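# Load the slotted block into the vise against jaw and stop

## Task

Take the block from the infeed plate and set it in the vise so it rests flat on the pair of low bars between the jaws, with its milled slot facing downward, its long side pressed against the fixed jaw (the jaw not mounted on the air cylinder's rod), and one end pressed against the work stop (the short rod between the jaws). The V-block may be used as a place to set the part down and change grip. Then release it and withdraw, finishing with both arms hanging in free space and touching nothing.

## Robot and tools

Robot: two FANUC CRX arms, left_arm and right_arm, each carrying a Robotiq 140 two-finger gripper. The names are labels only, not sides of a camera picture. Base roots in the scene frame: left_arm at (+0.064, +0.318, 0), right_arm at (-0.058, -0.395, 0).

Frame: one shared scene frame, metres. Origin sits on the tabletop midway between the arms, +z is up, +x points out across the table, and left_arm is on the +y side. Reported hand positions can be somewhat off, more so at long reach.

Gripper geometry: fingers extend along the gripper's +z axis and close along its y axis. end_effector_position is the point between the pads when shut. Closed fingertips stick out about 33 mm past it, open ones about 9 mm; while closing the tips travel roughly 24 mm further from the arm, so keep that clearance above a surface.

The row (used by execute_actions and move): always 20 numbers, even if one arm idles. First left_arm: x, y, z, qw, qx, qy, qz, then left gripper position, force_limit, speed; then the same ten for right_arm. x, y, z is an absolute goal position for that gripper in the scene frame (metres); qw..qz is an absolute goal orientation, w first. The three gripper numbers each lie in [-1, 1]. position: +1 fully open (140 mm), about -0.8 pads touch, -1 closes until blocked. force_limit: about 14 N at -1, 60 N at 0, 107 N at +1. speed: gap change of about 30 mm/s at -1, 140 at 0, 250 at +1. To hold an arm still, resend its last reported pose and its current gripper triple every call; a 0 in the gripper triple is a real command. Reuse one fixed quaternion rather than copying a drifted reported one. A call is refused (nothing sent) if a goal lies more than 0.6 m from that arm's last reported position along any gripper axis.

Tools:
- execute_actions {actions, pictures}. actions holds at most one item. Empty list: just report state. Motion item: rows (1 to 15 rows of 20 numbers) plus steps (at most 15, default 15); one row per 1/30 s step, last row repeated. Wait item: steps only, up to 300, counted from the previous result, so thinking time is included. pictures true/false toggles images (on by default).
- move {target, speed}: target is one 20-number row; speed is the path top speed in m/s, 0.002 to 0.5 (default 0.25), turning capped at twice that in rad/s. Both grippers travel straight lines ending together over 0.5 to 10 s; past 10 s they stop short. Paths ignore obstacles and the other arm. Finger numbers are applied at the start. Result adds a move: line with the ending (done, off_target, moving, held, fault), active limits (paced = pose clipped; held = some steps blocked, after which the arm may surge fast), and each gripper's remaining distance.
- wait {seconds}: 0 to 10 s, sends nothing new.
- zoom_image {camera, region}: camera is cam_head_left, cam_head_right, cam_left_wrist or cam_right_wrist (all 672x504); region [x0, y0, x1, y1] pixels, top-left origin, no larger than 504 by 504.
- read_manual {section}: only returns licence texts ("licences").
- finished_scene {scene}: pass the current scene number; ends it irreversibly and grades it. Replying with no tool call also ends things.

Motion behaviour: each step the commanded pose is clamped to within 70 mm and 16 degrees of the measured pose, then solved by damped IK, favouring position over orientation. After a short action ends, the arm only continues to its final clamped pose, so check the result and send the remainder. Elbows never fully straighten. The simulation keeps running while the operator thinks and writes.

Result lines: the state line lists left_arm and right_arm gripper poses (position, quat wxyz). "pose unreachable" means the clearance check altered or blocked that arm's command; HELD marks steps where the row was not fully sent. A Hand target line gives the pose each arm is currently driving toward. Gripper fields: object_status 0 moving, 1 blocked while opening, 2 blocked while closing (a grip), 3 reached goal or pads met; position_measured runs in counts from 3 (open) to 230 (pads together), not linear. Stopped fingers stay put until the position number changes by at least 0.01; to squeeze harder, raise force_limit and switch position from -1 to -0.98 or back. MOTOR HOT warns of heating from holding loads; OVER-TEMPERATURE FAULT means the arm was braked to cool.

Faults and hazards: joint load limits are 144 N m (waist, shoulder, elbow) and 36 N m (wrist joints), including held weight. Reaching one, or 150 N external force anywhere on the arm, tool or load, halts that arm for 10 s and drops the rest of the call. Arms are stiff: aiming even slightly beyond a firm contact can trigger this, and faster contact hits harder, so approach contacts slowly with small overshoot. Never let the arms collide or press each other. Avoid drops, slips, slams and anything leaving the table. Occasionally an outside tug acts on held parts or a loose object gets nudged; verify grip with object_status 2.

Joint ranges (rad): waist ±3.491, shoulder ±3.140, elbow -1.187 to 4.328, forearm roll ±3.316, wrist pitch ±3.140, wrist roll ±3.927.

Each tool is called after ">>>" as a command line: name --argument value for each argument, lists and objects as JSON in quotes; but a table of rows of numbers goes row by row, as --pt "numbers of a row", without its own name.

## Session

>>> execute_actions --actions '[]'

Scene clock: 0.00 s of 6600.00 s.
left_arm: end_effector_position=(+0.1260, +0.0011, +0.3424) position_measured=3 object_status=3 end_effector_quat_wxyz=(-0.065, +0.144, +0.977, +0.146) | right_arm: end_effector_position=(+0.4994, -0.9142, +0.1507) position_measured=3 object_status=3 end_effector_quat_wxyz=(-0.062, +0.896, +0.298, +0.324)
Joint positions: left_arm=[-0.863 -0.015  0.213 -0.089 -2.108 -0.841] | right_arm=[-0.748  0.765  0.833 -0.663 -1.527  3.108]
Joint velocities: left_arm=[ 0.     0.     0.001  0.    -0.    -0.001] | right_arm=[ 0.  0. -0.  0.  0. -0.]
Hand target (left_arm): +0.126, +0.001, +0.342; -0.065, +0.144, +0.977, +0.146
Hand target (right_arm): +0.499, -0.914, +0.151; -0.062, +0.896, +0.298, +0.324
camera_calibration (this result's frames):
cam_left_wrist: T_world_to_cam=[[0.32503, 0.911411, 0.25236, -0.124139], [0.906799, -0.376109, 0.190415, -0.175453], [0.268461, 0.166949, -0.948713, 0.478108], [0, 0, 0, 1]] pos_world=[0.0710963, -0.0326681, 0.518324]
cam_right_wrist: T_world_to_cam=[[0.558768, -0.823581, 0.0974301, -1.05225], [-0.746708, -0.550737, -0.372983, -0.0684958], [0.36084, 0.135659, -0.922709, 0.274197], [0, 0, 0, 1]] pos_world=[0.437876, -0.941533, 0.329977]

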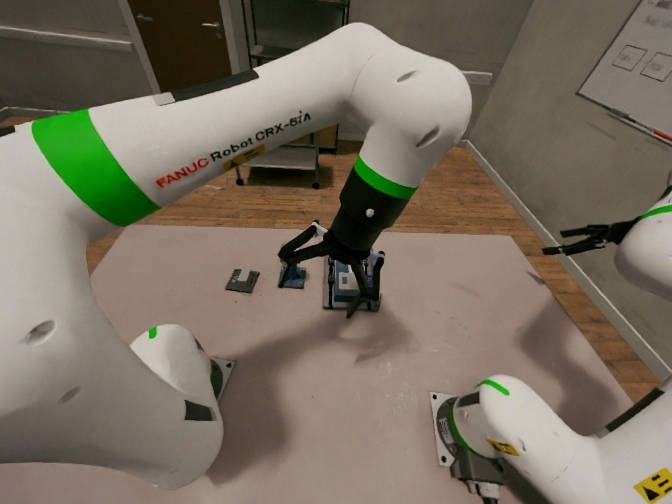

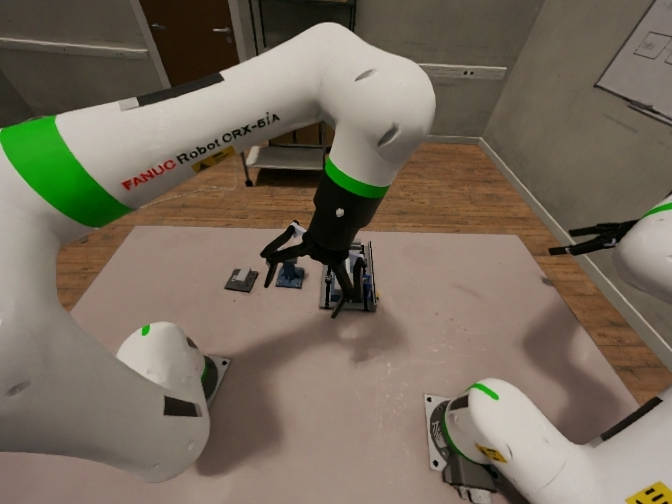

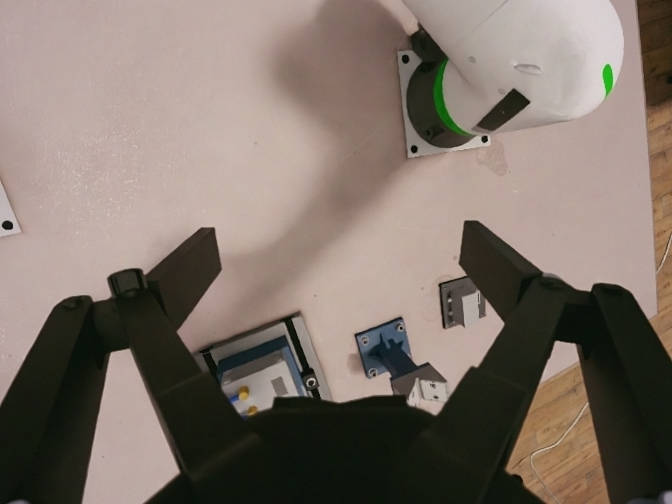

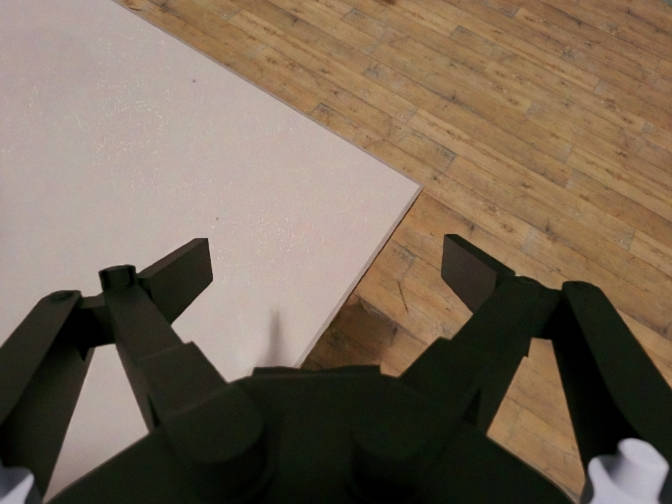

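>>> move --target '[0.4,0.25,0.2,0,0.707,-0.707,0,1,0,0,0.4994,-0.9142,0.1507,-0.062,0.896,0.298,0.324,1,0,0]' --speed 0.4

>>> zoom_image --camera "cam_left_wrist" --region '[236,90,436,290]'

Scene clock: 6.40 s of 6600.00 s.
left_arm: end_effector_position=(+0.3993, +0.2500, +0.1999) position_measured=3 object_status=3 end_effector_quat_wxyz=(-0.000, +0.707, -0.707, -0.001) | right_arm: end_effector_position=(+0.4994, -0.9142, +0.1507) position_measured=3 object_status=3 end_effector_quat_wxyz=(-0.062, +0.896, +0.298, +0.324)
Joint positions: left_arm=[ 0.38  -0.277 -0.33  -0.002 -1.519 -0.187] | right_arm=[-0.748  0.765  0.832 -0.663 -1.526  3.11 ]
Joint velocities: left_arm=[0.001 0.    0.    0.    0.002 0.   ] | right_arm=[ 0.     0.001 -0.     0.    -0.    -0.   ]
Hand target (left_arm): +0.399, +0.250, +0.200; +0.000, +0.707, -0.707, -0.001
Hand target (right_arm): +0.499, -0.914, +0.151; -0.062, +0.896, +0.298, +0.324
Off the commanded pose (left_arm): 0.001 m, 0 deg.
Off the commanded pose (right_arm): 0.000 m, 0 deg.
After step 90, 0.60 s passed at rest.
move: done
camera_calibration (this result's frames):
cam_left_wrist: T_world_to_cam=[[-0.999595, 0.0272365, -0.00822234, 0.398194], [0.0222117, 0.927691, 0.372689, -0.311776], [0.0177785, 0.372355, -0.92792, 0.272596], [0, 0, 0, 1]] pos_world=[0.400112, 0.176884, 0.372416]
cam_right_wrist: T_world_to_cam=[[0.559163, -0.823179, 0.0985549, -1.05228], [-0.746139, -0.55149, -0.37301, -0.0694562], [0.361406, 0.135038, -0.922578, 0.273271], [0, 0, 0, 1]] pos_world=[0.437811, -0.941423, 0.329913]

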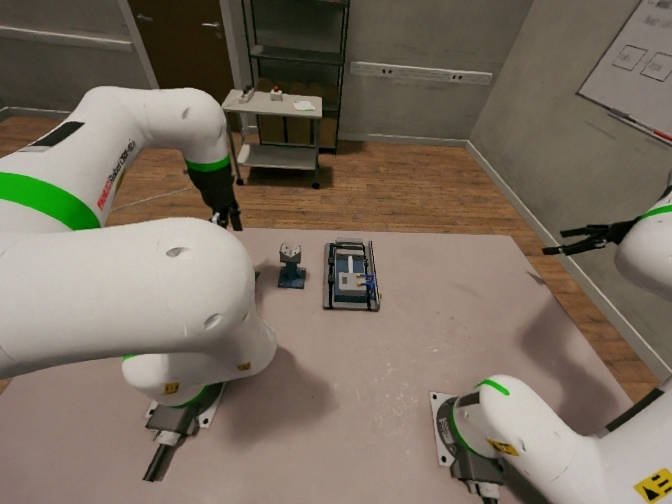

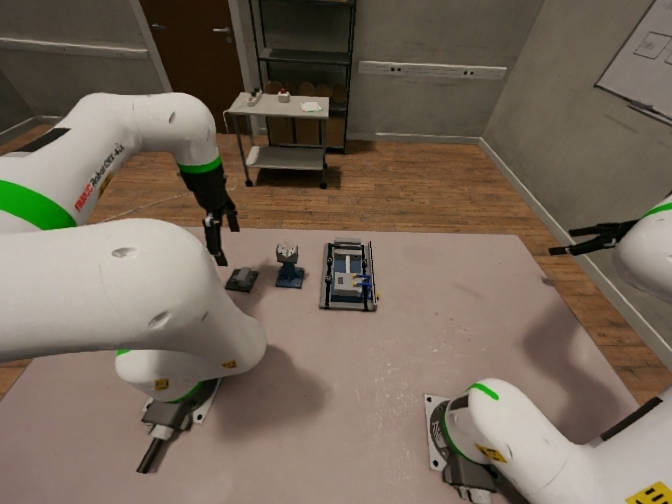

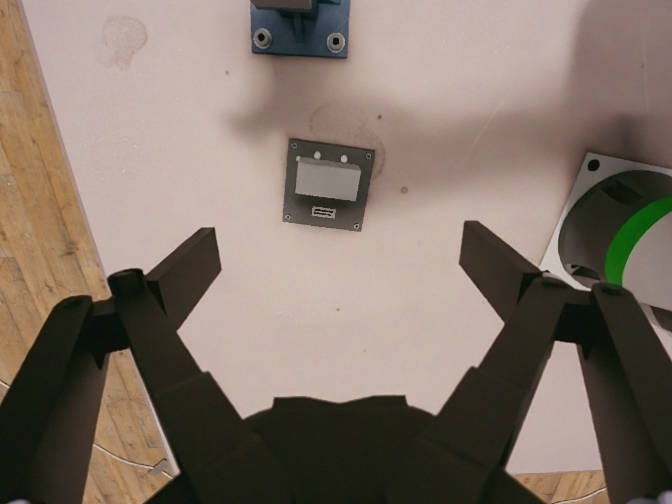

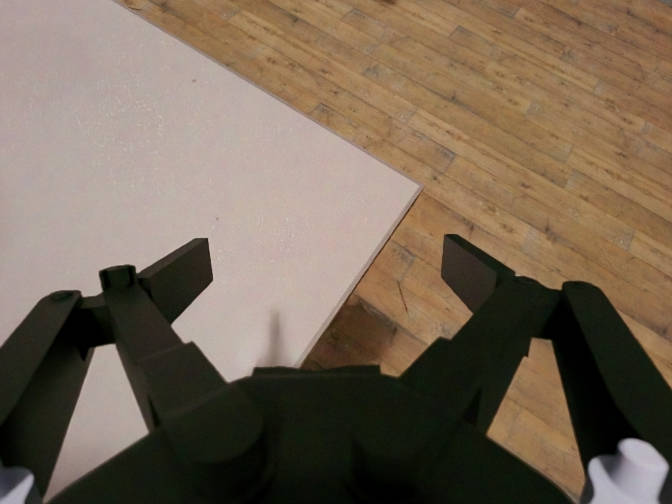

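Region (236, 90, 436, 290) of cam_left_wrist's 672x504 image, scaled by 2.520, with more detail than that image has.

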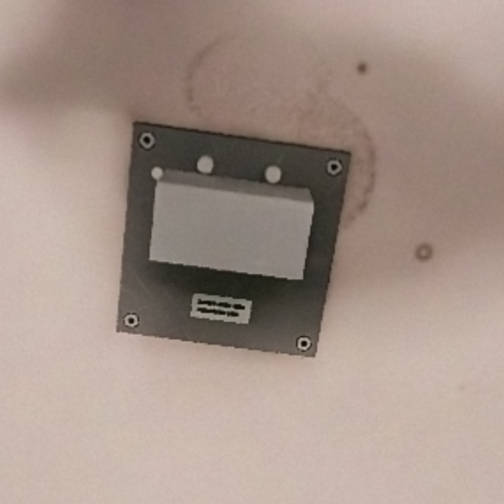

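>>> move --target '[0.412,0.236,0.046,0,0.649,-0.76,0,0.3,0,0,0.4994,-0.9142,0.1507,-0.062,0.896,0.298,0.324,1,0,0]' --speed 0.12

>>> zoom_image --camera "cam_left_wrist" --region '[216,140,466,340]'

Scene clock: 13.70 s of 6600.00 s.
left_arm: end_effector_position=(+0.4117, +0.2359, +0.0462) position_measured=91 object_status=3 end_effector_quat_wxyz=(+0.000, +0.649, -0.761, +0.000) | right_arm: end_effector_position=(+0.4994, -0.9142, +0.1507) position_measured=3 object_status=3 end_effector_quat_wxyz=(-0.062, +0.896, +0.298, +0.324)
Joint positions: left_arm=[ 0.333 -0.131 -0.586  0.    -1.116 -0.298] | right_arm=[-0.748  0.765  0.832 -0.663 -1.526  3.11 ]
Joint velocities: left_arm=[ 0.001  0.    -0.    -0.     0.    -0.   ] | right_arm=[-0.     0.    -0.     0.001 -0.    -0.   ]
Hand target (left_arm): +0.412, +0.236, +0.046; -0.000, -0.649, +0.761, -0.000
Hand target (right_arm): +0.499, -0.914, +0.151; -0.062, +0.896, +0.298, +0.324
Off the commanded pose (left_arm): 0.000 m, 0 deg.
Off the commanded pose (right_arm): 0.000 m, 0 deg.
After step 90, 2.67 s passed at rest.
move: done
camera_calibration (this result's frames):
cam_left_wrist: T_world_to_cam=[[-0.982901, 0.183854, -0.010139, 0.366026], [0.167042, 0.913484, 0.371003, -0.29788], [0.0774722, 0.362966, -0.928576, 0.112686], [0, 0, 0, 1]] pos_world=[0.400796, 0.163912, 0.218863]
cam_right_wrist: T_world_to_cam=[[0.559152, -0.823186, 0.0985555, -1.05228], [-0.746145, -0.55148, -0.37301, -0.0694523], [0.361408, 0.135033, -0.922578, 0.273268], [0, 0, 0, 1]] pos_world=[0.437804, -0.941428, 0.329913]

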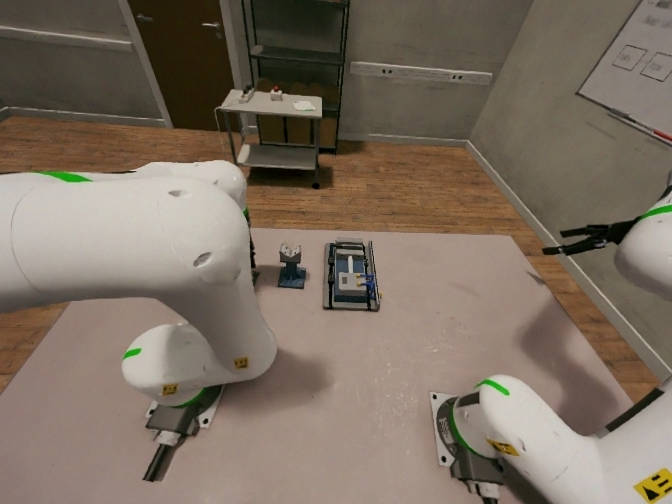

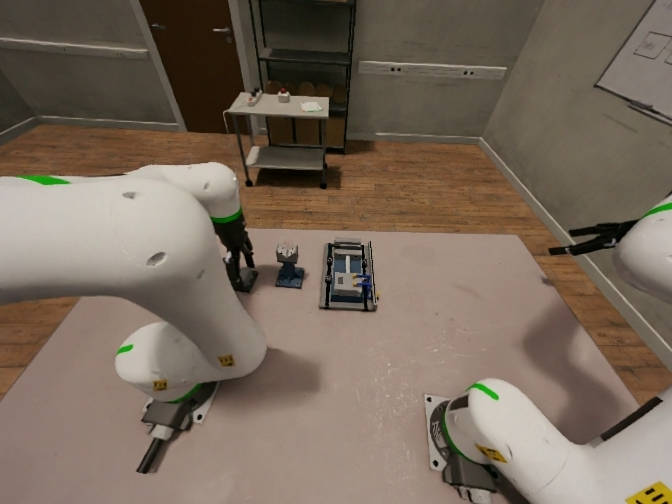

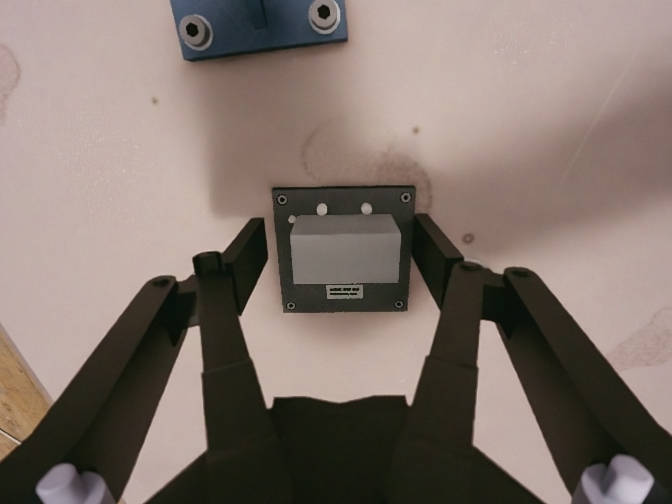

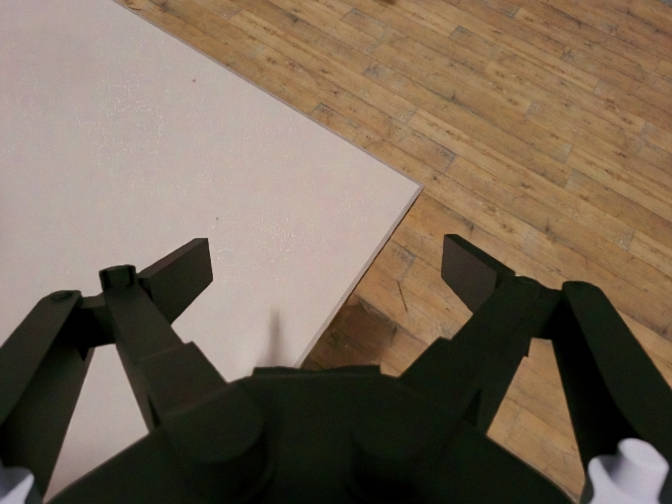

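Region (216, 140, 466, 340) of cam_left_wrist's 672x504 image, scaled by 2.016, with more detail than that image has; it fills the top 403 rows of this view, and the rest is white.

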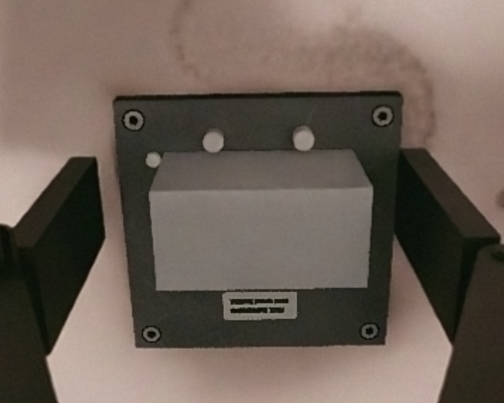

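>>> move --target '[0.4095,0.2365,0.046,0,0.649,-0.76,0,-1,0,-0.5,0.4994,-0.9142,0.1507,-0.062,0.896,0.298,0.324,1,0,0]'

>>> move --target '[0.42,0.22,0.26,0,0.707,-0.707,0,-1,0,0,0.4994,-0.9142,0.1507,-0.062,0.896,0.298,0.324,1,0,0]'

>>> move --target '[0.437,0.15,0.26,0,0.707,-0.707,0,-1,0,0,0.4994,-0.9142,0.1507,-0.062,0.896,0.298,0.324,1,0,0]'

>>> zoom_image --camera "cam_left_wrist" --region '[236,30,436,230]'

Scene clock: 25.57 s of 6600.00 s.
left_arm: end_effector_position=(+0.4096, +0.2365, +0.0460) position_measured=143 object_status=2 end_effector_quat_wxyz=(-0.000, +0.649, -0.760, +0.000) | right_arm: end_effector_position=(+0.4994, -0.9142, +0.1507) position_measured=3 object_status=3 end_effector_quat_wxyz=(-0.062, +0.896, +0.298, +0.324)
Joint positions: left_arm=[ 0.335 -0.138 -0.591  0.    -1.117 -0.3  ] | right_arm=[-0.748  0.765  0.832 -0.663 -1.526  3.11 ]
Joint velocities: left_arm=[ 0.001 -0.     0.     0.    -0.001  0.001] | right_arm=[ 0.    -0.001 -0.     0.001  0.    -0.   ]
Hand target (left_arm): +0.410, +0.236, +0.046; -0.000, -0.649, +0.760, +0.000
Hand target (right_arm): +0.499, -0.914, +0.151; -0.062, +0.896, +0.298, +0.324
Off the commanded pose (left_arm): 0.000 m, 0 deg.
Off the commanded pose (right_arm): 0.000 m, 0 deg.
After step 90, 8.17 s passed at rest.
move: done
camera_calibration (this result's frames):
cam_left_wrist: T_world_to_cam=[[-0.982995, 0.183354, -0.0100725, 0.363943], [0.166588, 0.913502, 0.371165, -0.2978], [0.0772558, 0.363175, -0.928512, 0.112514], [0, 0, 0, 1]] pos_world=[0.398672, 0.164448, 0.218669]
cam_right_wrist: T_world_to_cam=[[0.559151, -0.823187, 0.0985557, -1.05229], [-0.746146, -0.55148, -0.37301, -0.0694523], [0.361408, 0.135032, -0.922578, 0.273268], [0, 0, 0, 1]] pos_world=[0.437804, -0.941429, 0.329913]

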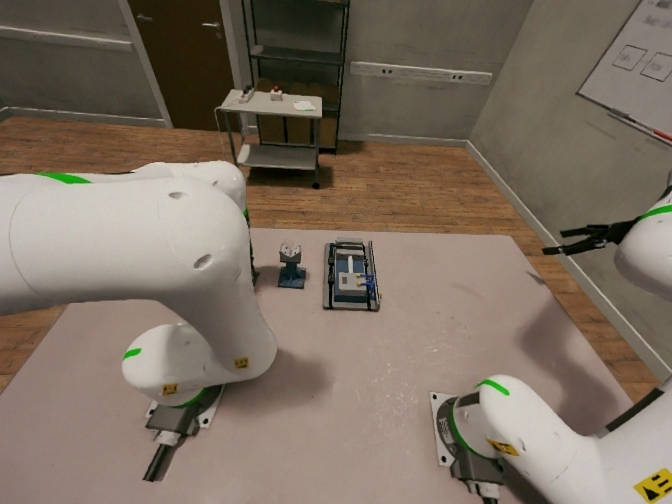

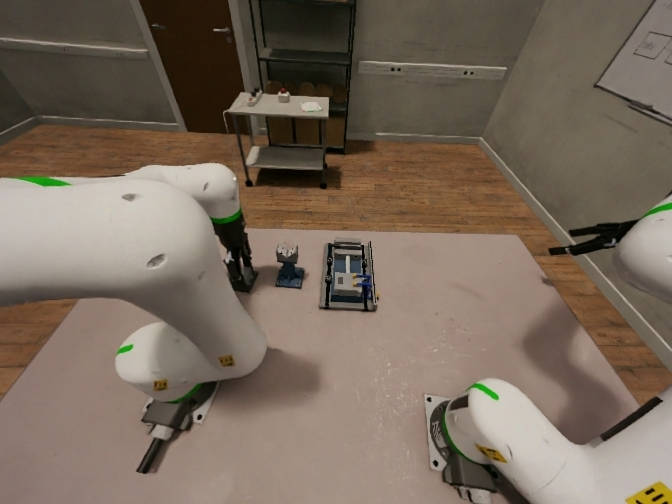

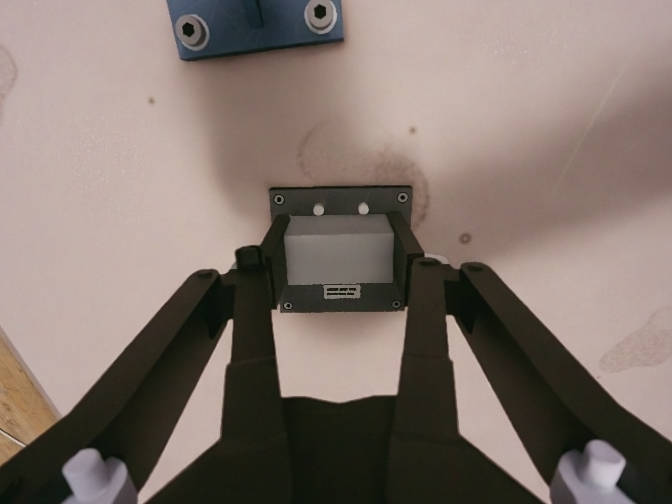

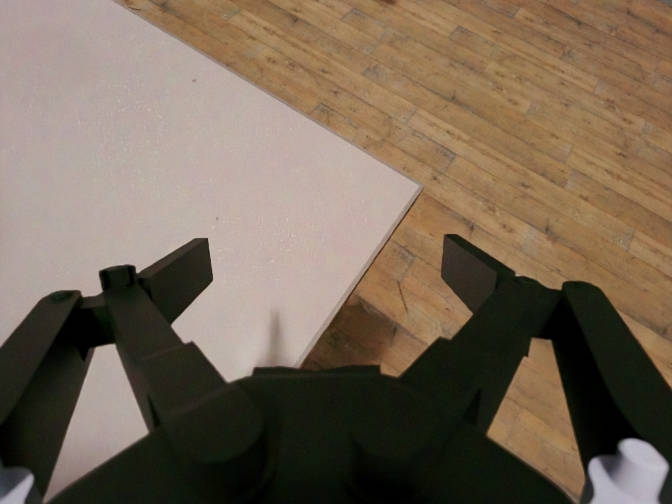

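Scene clock: 26.87 s of 6600.00 s.
left_arm: end_effector_position=(+0.4204, +0.2201, +0.2598) position_measured=143 object_status=2 end_effector_quat_wxyz=(-0.000, +0.707, -0.707, -0.000) | right_arm: end_effector_position=(+0.4994, -0.9142, +0.1507) position_measured=3 object_status=3 end_effector_quat_wxyz=(-0.062, +0.896, +0.298, +0.324)
Joint positions: left_arm=[ 0.283 -0.204 -0.134 -0.    -1.64  -0.09 ] | right_arm=[-0.748  0.765  0.832 -0.663 -1.526  3.11 ]
Joint velocities: left_arm=[ 0.  0.  0. -0.  0. -0.] | right_arm=[ 0.    -0.    -0.001  0.    -0.     0.   ]
Hand target (left_arm): +0.420, +0.220, +0.260; -0.000, +0.707, -0.707, -0.000
Hand target (right_arm): +0.499, -0.914, +0.151; -0.062, +0.896, +0.298, +0.324
Off the commanded pose (left_arm): 0.000 m, 0 deg.
Off the commanded pose (right_arm): 0.000 m, 0 deg.
move: done
camera_calibration (this result's frames):
cam_left_wrist: T_world_to_cam=[[-0.999599, 0.0264904, -0.00997202, 0.42126], [0.0208979, 0.928311, 0.371217, -0.306035], [0.0190908, 0.37086, -0.928493, 0.338909], [0, 0, 0, 1]] pos_world=[0.421017, 0.147249, 0.43248]
cam_right_wrist: T_world_to_cam=[[0.559151, -0.823187, 0.0985555, -1.05229], [-0.746146, -0.55148, -0.37301, -0.0694521], [0.361408, 0.135032, -0.922578, 0.273268], [0, 0, 0, 1]] pos_world=[0.437804, -0.941429, 0.329913]

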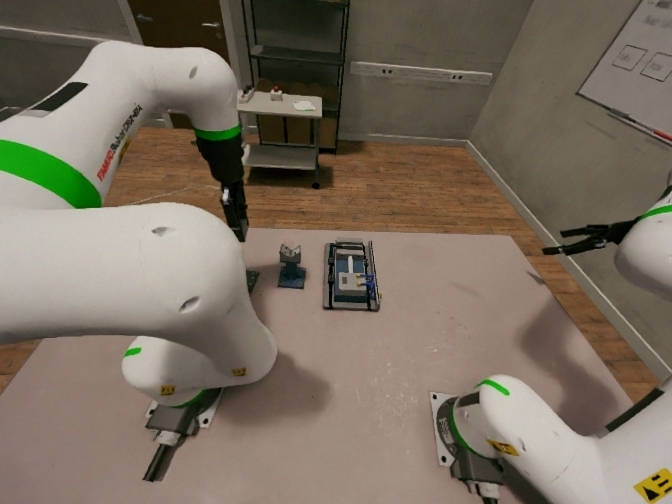

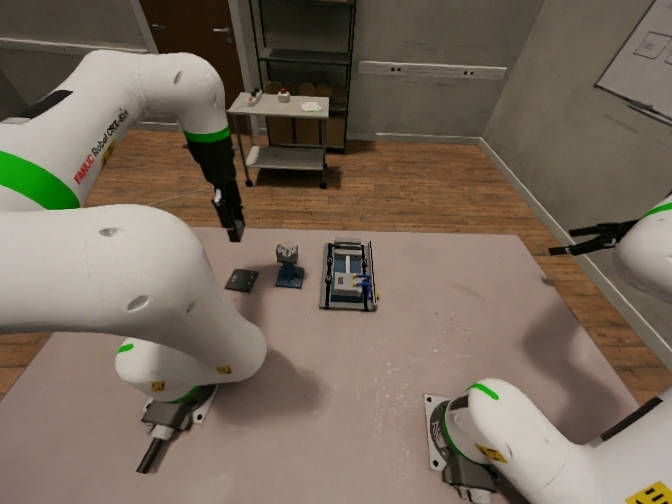

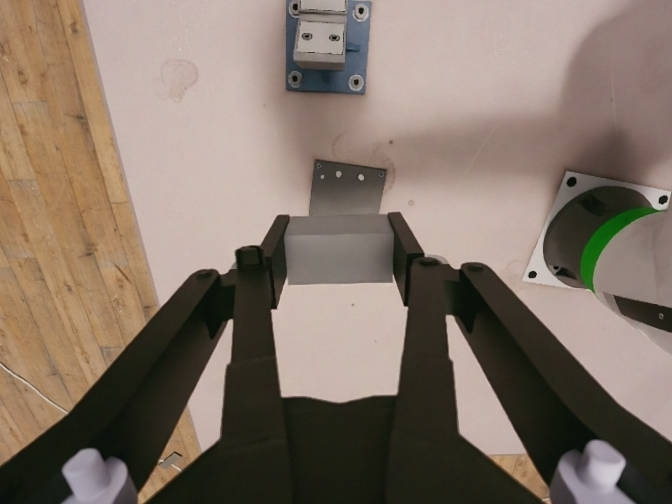

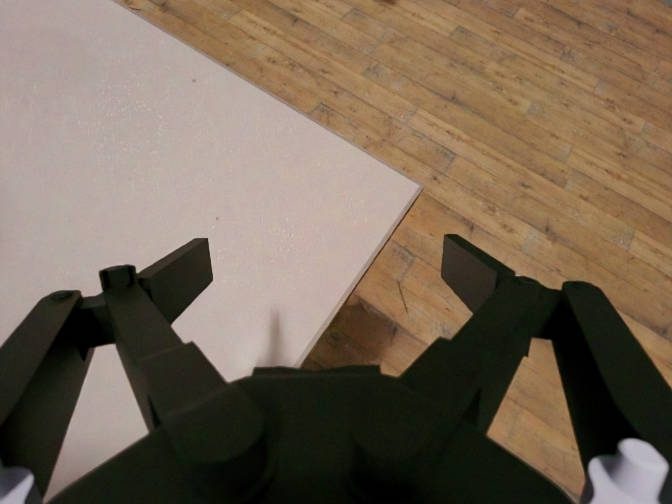

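Scene clock: 27.67 s of 6600.00 s.
left_arm: end_effector_position=(+0.4371, +0.1501, +0.2601) position_measured=143 object_status=2 end_effector_quat_wxyz=(-0.000, +0.707, -0.707, +0.000) | right_arm: end_effector_position=(+0.4994, -0.9142, +0.1507) position_measured=3 object_status=3 end_effector_quat_wxyz=(-0.062, +0.896, +0.298, +0.324)
Joint positions: left_arm=[ 0.093 -0.102 -0.047  0.    -1.626  0.1  ] | right_arm=[-0.748  0.765  0.832 -0.663 -1.526  3.11 ]
Joint velocities: left_arm=[-0.001  0.    -0.    -0.    -0.001  0.   ] | right_arm=[-0.     0.    -0.     0.001  0.    -0.   ]
Hand target (left_arm): +0.437, +0.150, +0.260; -0.000, +0.707, -0.707, +0.000
Hand target (right_arm): +0.499, -0.914, +0.151; -0.062, +0.896, +0.298, +0.324
Off the commanded pose (left_arm): 0.000 m, 0 deg.
Off the commanded pose (right_arm): 0.000 m, 0 deg.
move: done
camera_calibration (this result's frames):
cam_left_wrist: T_world_to_cam=[[-0.999578, 0.0271611, -0.0102733, 0.439743], [0.021415, 0.928413, 0.370932, -0.241602], [0.0196128, 0.370555, -0.928603, 0.36464], [0, 0, 0, 1]] pos_world=[0.437579, 0.0772433, 0.432741]
cam_right_wrist: T_world_to_cam=[[0.559151, -0.823187, 0.0985555, -1.05229], [-0.746146, -0.551479, -0.37301, -0.069452], [0.361408, 0.135032, -0.922578, 0.273268], [0, 0, 0, 1]] pos_world=[0.437804, -0.941429, 0.329913]

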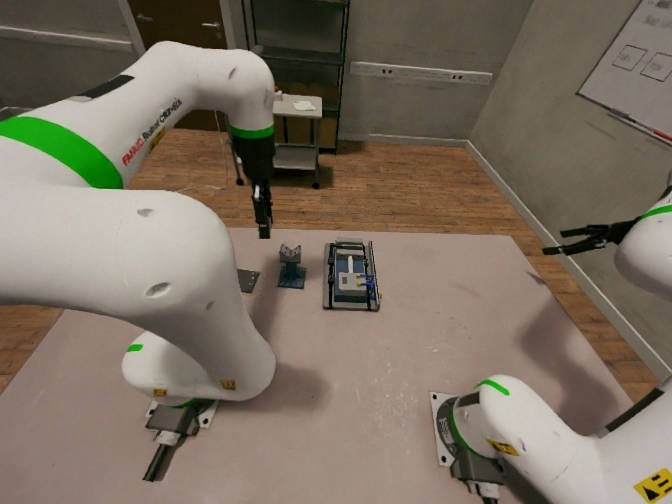

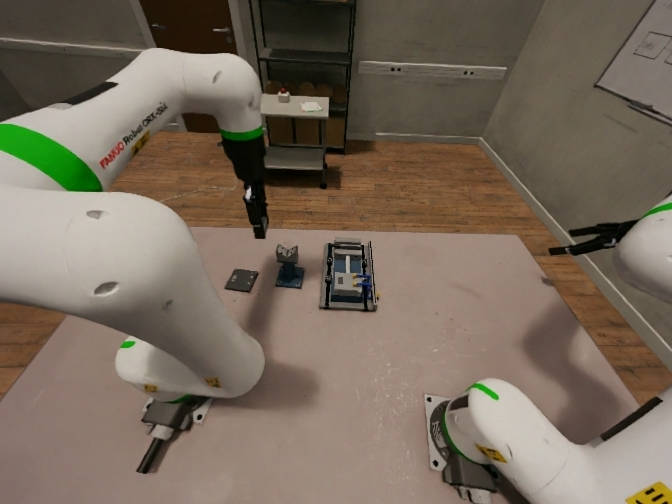

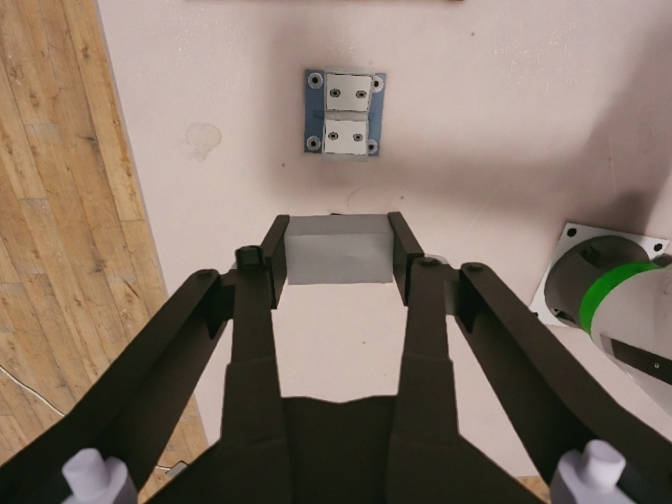

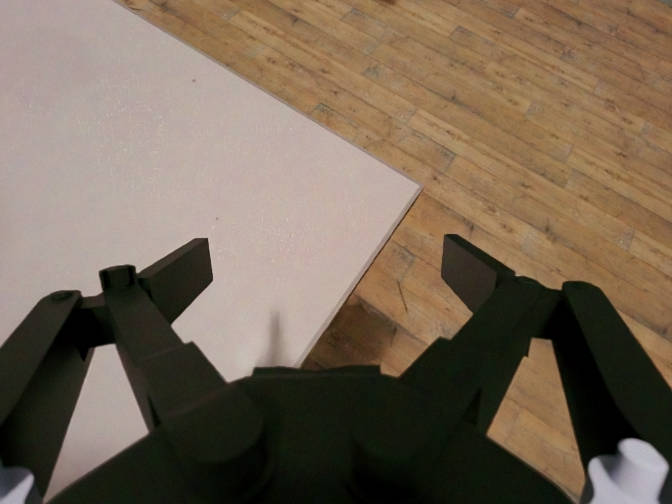

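Region (236, 30, 436, 230) of cam_left_wrist's 672x504 image, scaled by 2.520, with more detail than that image has.

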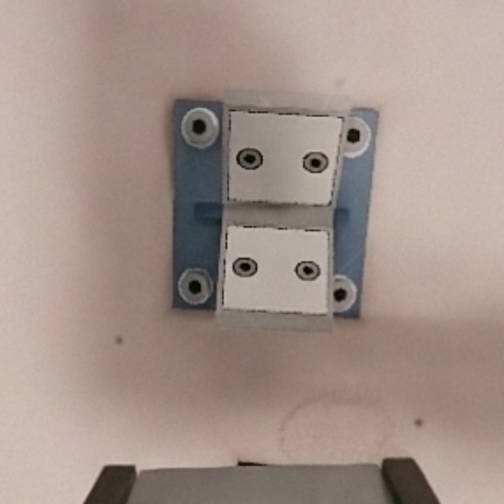

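>>> move --target '[0.433,0.094,0.22,0.278,0.636,-0.67,0.264,-1,0,0,0.4994,-0.9142,0.1507,-0.062,0.896,0.298,0.324,1,0,0]'

>>> move --target '[0.433,0.094,0.179,0.278,0.636,-0.67,0.264,-1,0,0,0.4994,-0.9142,0.1507,-0.062,0.896,0.298,0.324,1,0,0]' --speed 0.03

>>> zoom_image --camera "cam_head_right" --region '[240,200,340,290]'

Scene clock: 36.13 s of 6600.00 s.
left_arm: end_effector_position=(+0.4325, +0.0936, +0.2195) position_measured=143 object_status=2 end_effector_quat_wxyz=(+0.279, +0.636, -0.670, +0.263) | right_arm: end_effector_position=(+0.4994, -0.9142, +0.1507) position_measured=3 object_status=3 end_effector_quat_wxyz=(-0.062, +0.896, +0.298, +0.324)
Joint positions: left_arm=[ 0.522 -0.125 -0.599  0.718 -1.484 -0.591] | right_arm=[-0.748  0.765  0.832 -0.663 -1.526  3.11 ]
Joint velocities: left_arm=[ 0.     0.    -0.001  0.001  0.    -0.   ] | right_arm=[-0.     0.001  0.001  0.    -0.001  0.   ]
Hand target (left_arm): +0.433, +0.094, +0.220; +0.279, +0.636, -0.670, +0.263
Hand target (right_arm): +0.499, -0.914, +0.151; -0.062, +0.896, +0.298, +0.324
Off the commanded pose (left_arm): 0.001 m, 0 deg.
Off the commanded pose (right_arm): 0.000 m, 0 deg.
After step 90, 3.50 s passed at rest.
move: done
camera_calibration (this result's frames):
cam_left_wrist: T_world_to_cam=[[-0.997682, 0.0640904, -0.0228758, 0.434821], [0.0679131, 0.916369, -0.394532, -0.0249627], [-0.00432299, -0.395171, -0.918598, 0.427831], [0, 0, 0, 1]] pos_world=[0.437357, 0.164074, 0.393103]
cam_right_wrist: T_world_to_cam=[[0.559151, -0.823187, 0.0985557, -1.05229], [-0.746146, -0.55148, -0.37301, -0.0694523], [0.361408, 0.135032, -0.922578, 0.273268], [0, 0, 0, 1]] pos_world=[0.437804, -0.941429, 0.329913]

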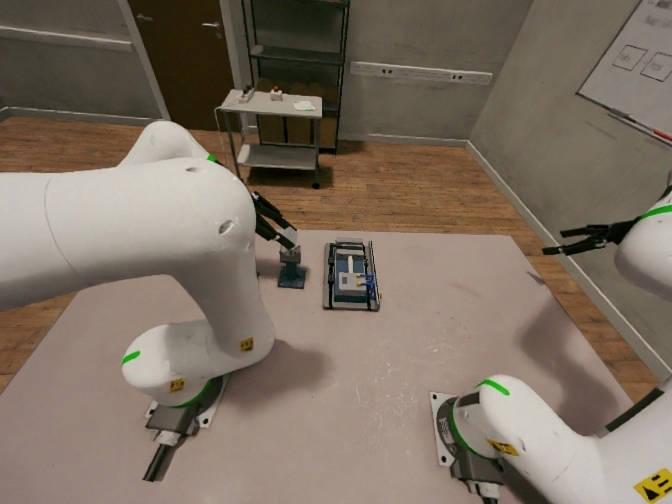

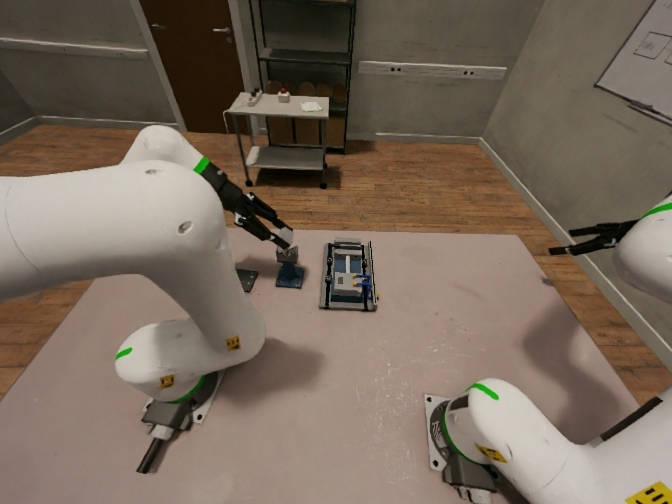

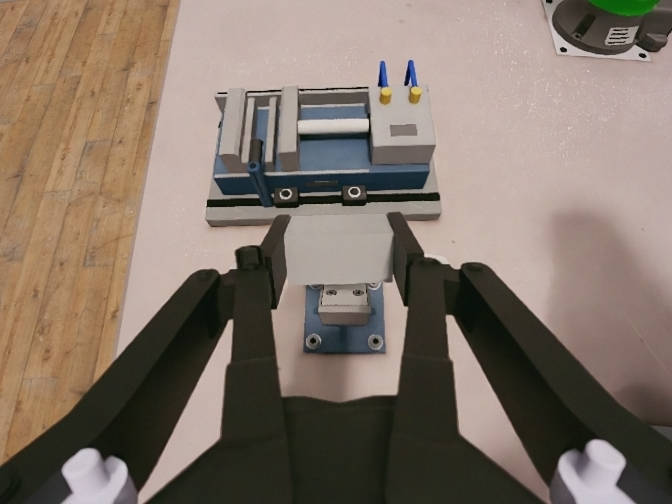

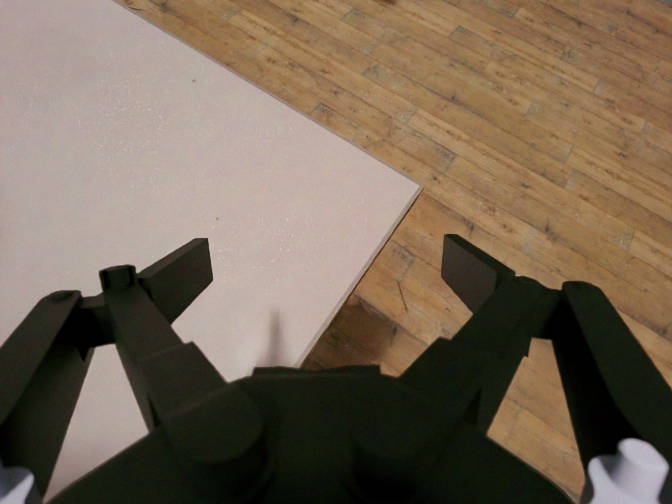

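Scene clock: 37.73 s of 6600.00 s.
left_arm: end_effector_position=(+0.4329, +0.0940, +0.1790) position_measured=143 object_status=2 end_effector_quat_wxyz=(+0.278, +0.636, -0.670, +0.264) | right_arm: end_effector_position=(+0.4994, -0.9142, +0.1507) position_measured=3 object_status=3 end_effector_quat_wxyz=(-0.062, +0.896, +0.298, +0.324)
Joint positions: left_arm=[ 0.521 -0.09  -0.669  0.729 -1.404 -0.663] | right_arm=[-0.748  0.765  0.832 -0.663 -1.526  3.11 ]
Joint velocities: left_arm=[ 0.     0.    -0.     0.     0.    -0.001] | right_arm=[ 0.  0.  0. -0. -0.  0.]
Hand target (left_arm): +0.433, +0.094, +0.179; +0.278, +0.636, -0.670, +0.264
Hand target (right_arm): +0.499, -0.914, +0.151; -0.062, +0.896, +0.298, +0.324
Off the commanded pose (left_arm): 0.000 m, 0 deg.
Off the commanded pose (right_arm): 0.000 m, 0 deg.
move: done
camera_calibration (this result's frames):
cam_left_wrist: T_world_to_cam=[[-0.997584, 0.0642685, -0.0263772, 0.434761], [0.0694599, 0.915989, -0.395144, -0.0418718], [-0.00123405, -0.396021, -0.91824, 0.389464], [0, 0, 0, 1]] pos_world=[0.4371, 0.164649, 0.352544]
cam_right_wrist: T_world_to_cam=[[0.559151, -0.823187, 0.0985555, -1.05229], [-0.746146, -0.55148, -0.37301, -0.069452], [0.361408, 0.135032, -0.922578, 0.273268], [0, 0, 0, 1]] pos_world=[0.437804, -0.941429, 0.329913]

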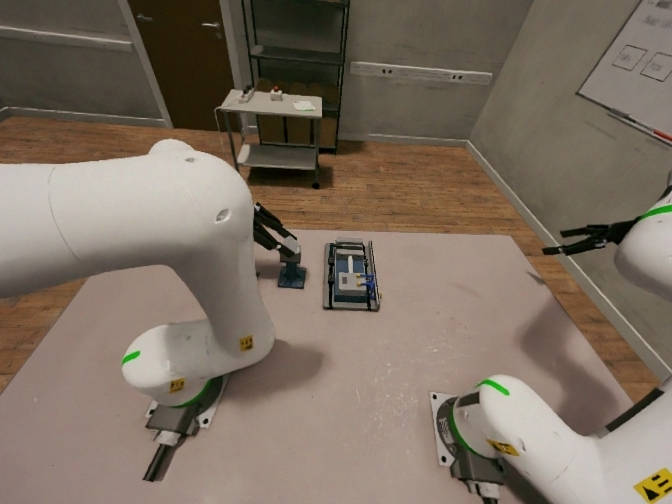

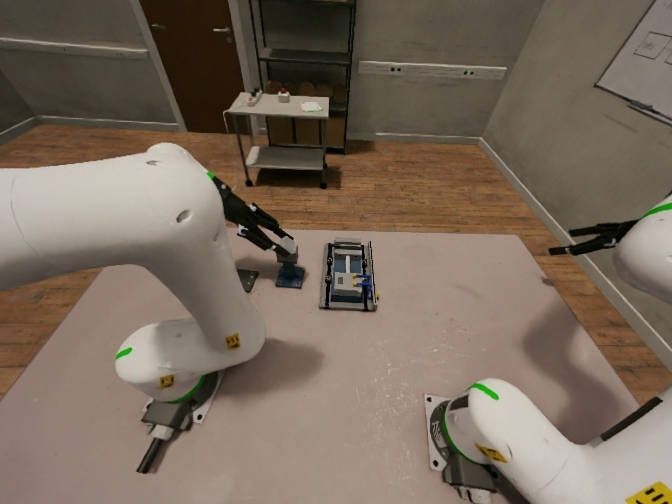

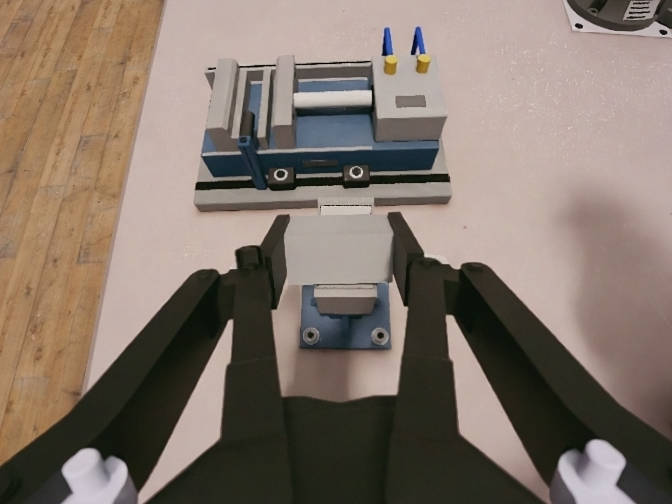

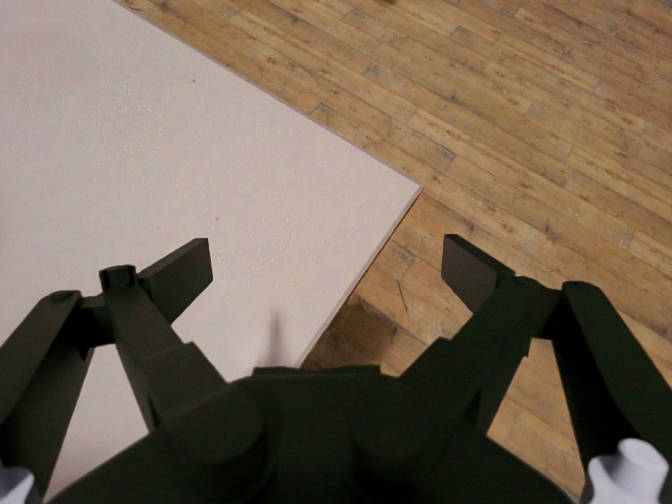

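Region (240, 200, 340, 290) of cam_head_right's 672x504 image, scaled by 5.040, with more detail than that image has; it fills the top 454 rows of this view, and the rest is white.

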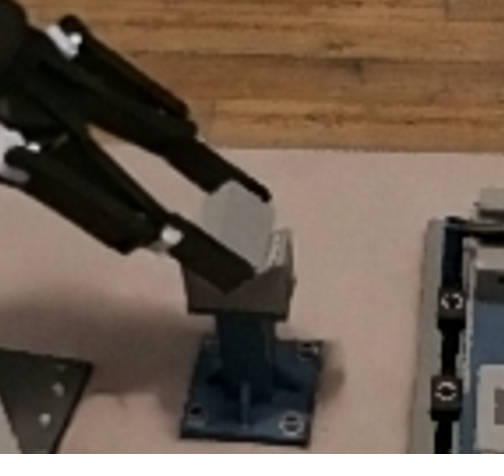

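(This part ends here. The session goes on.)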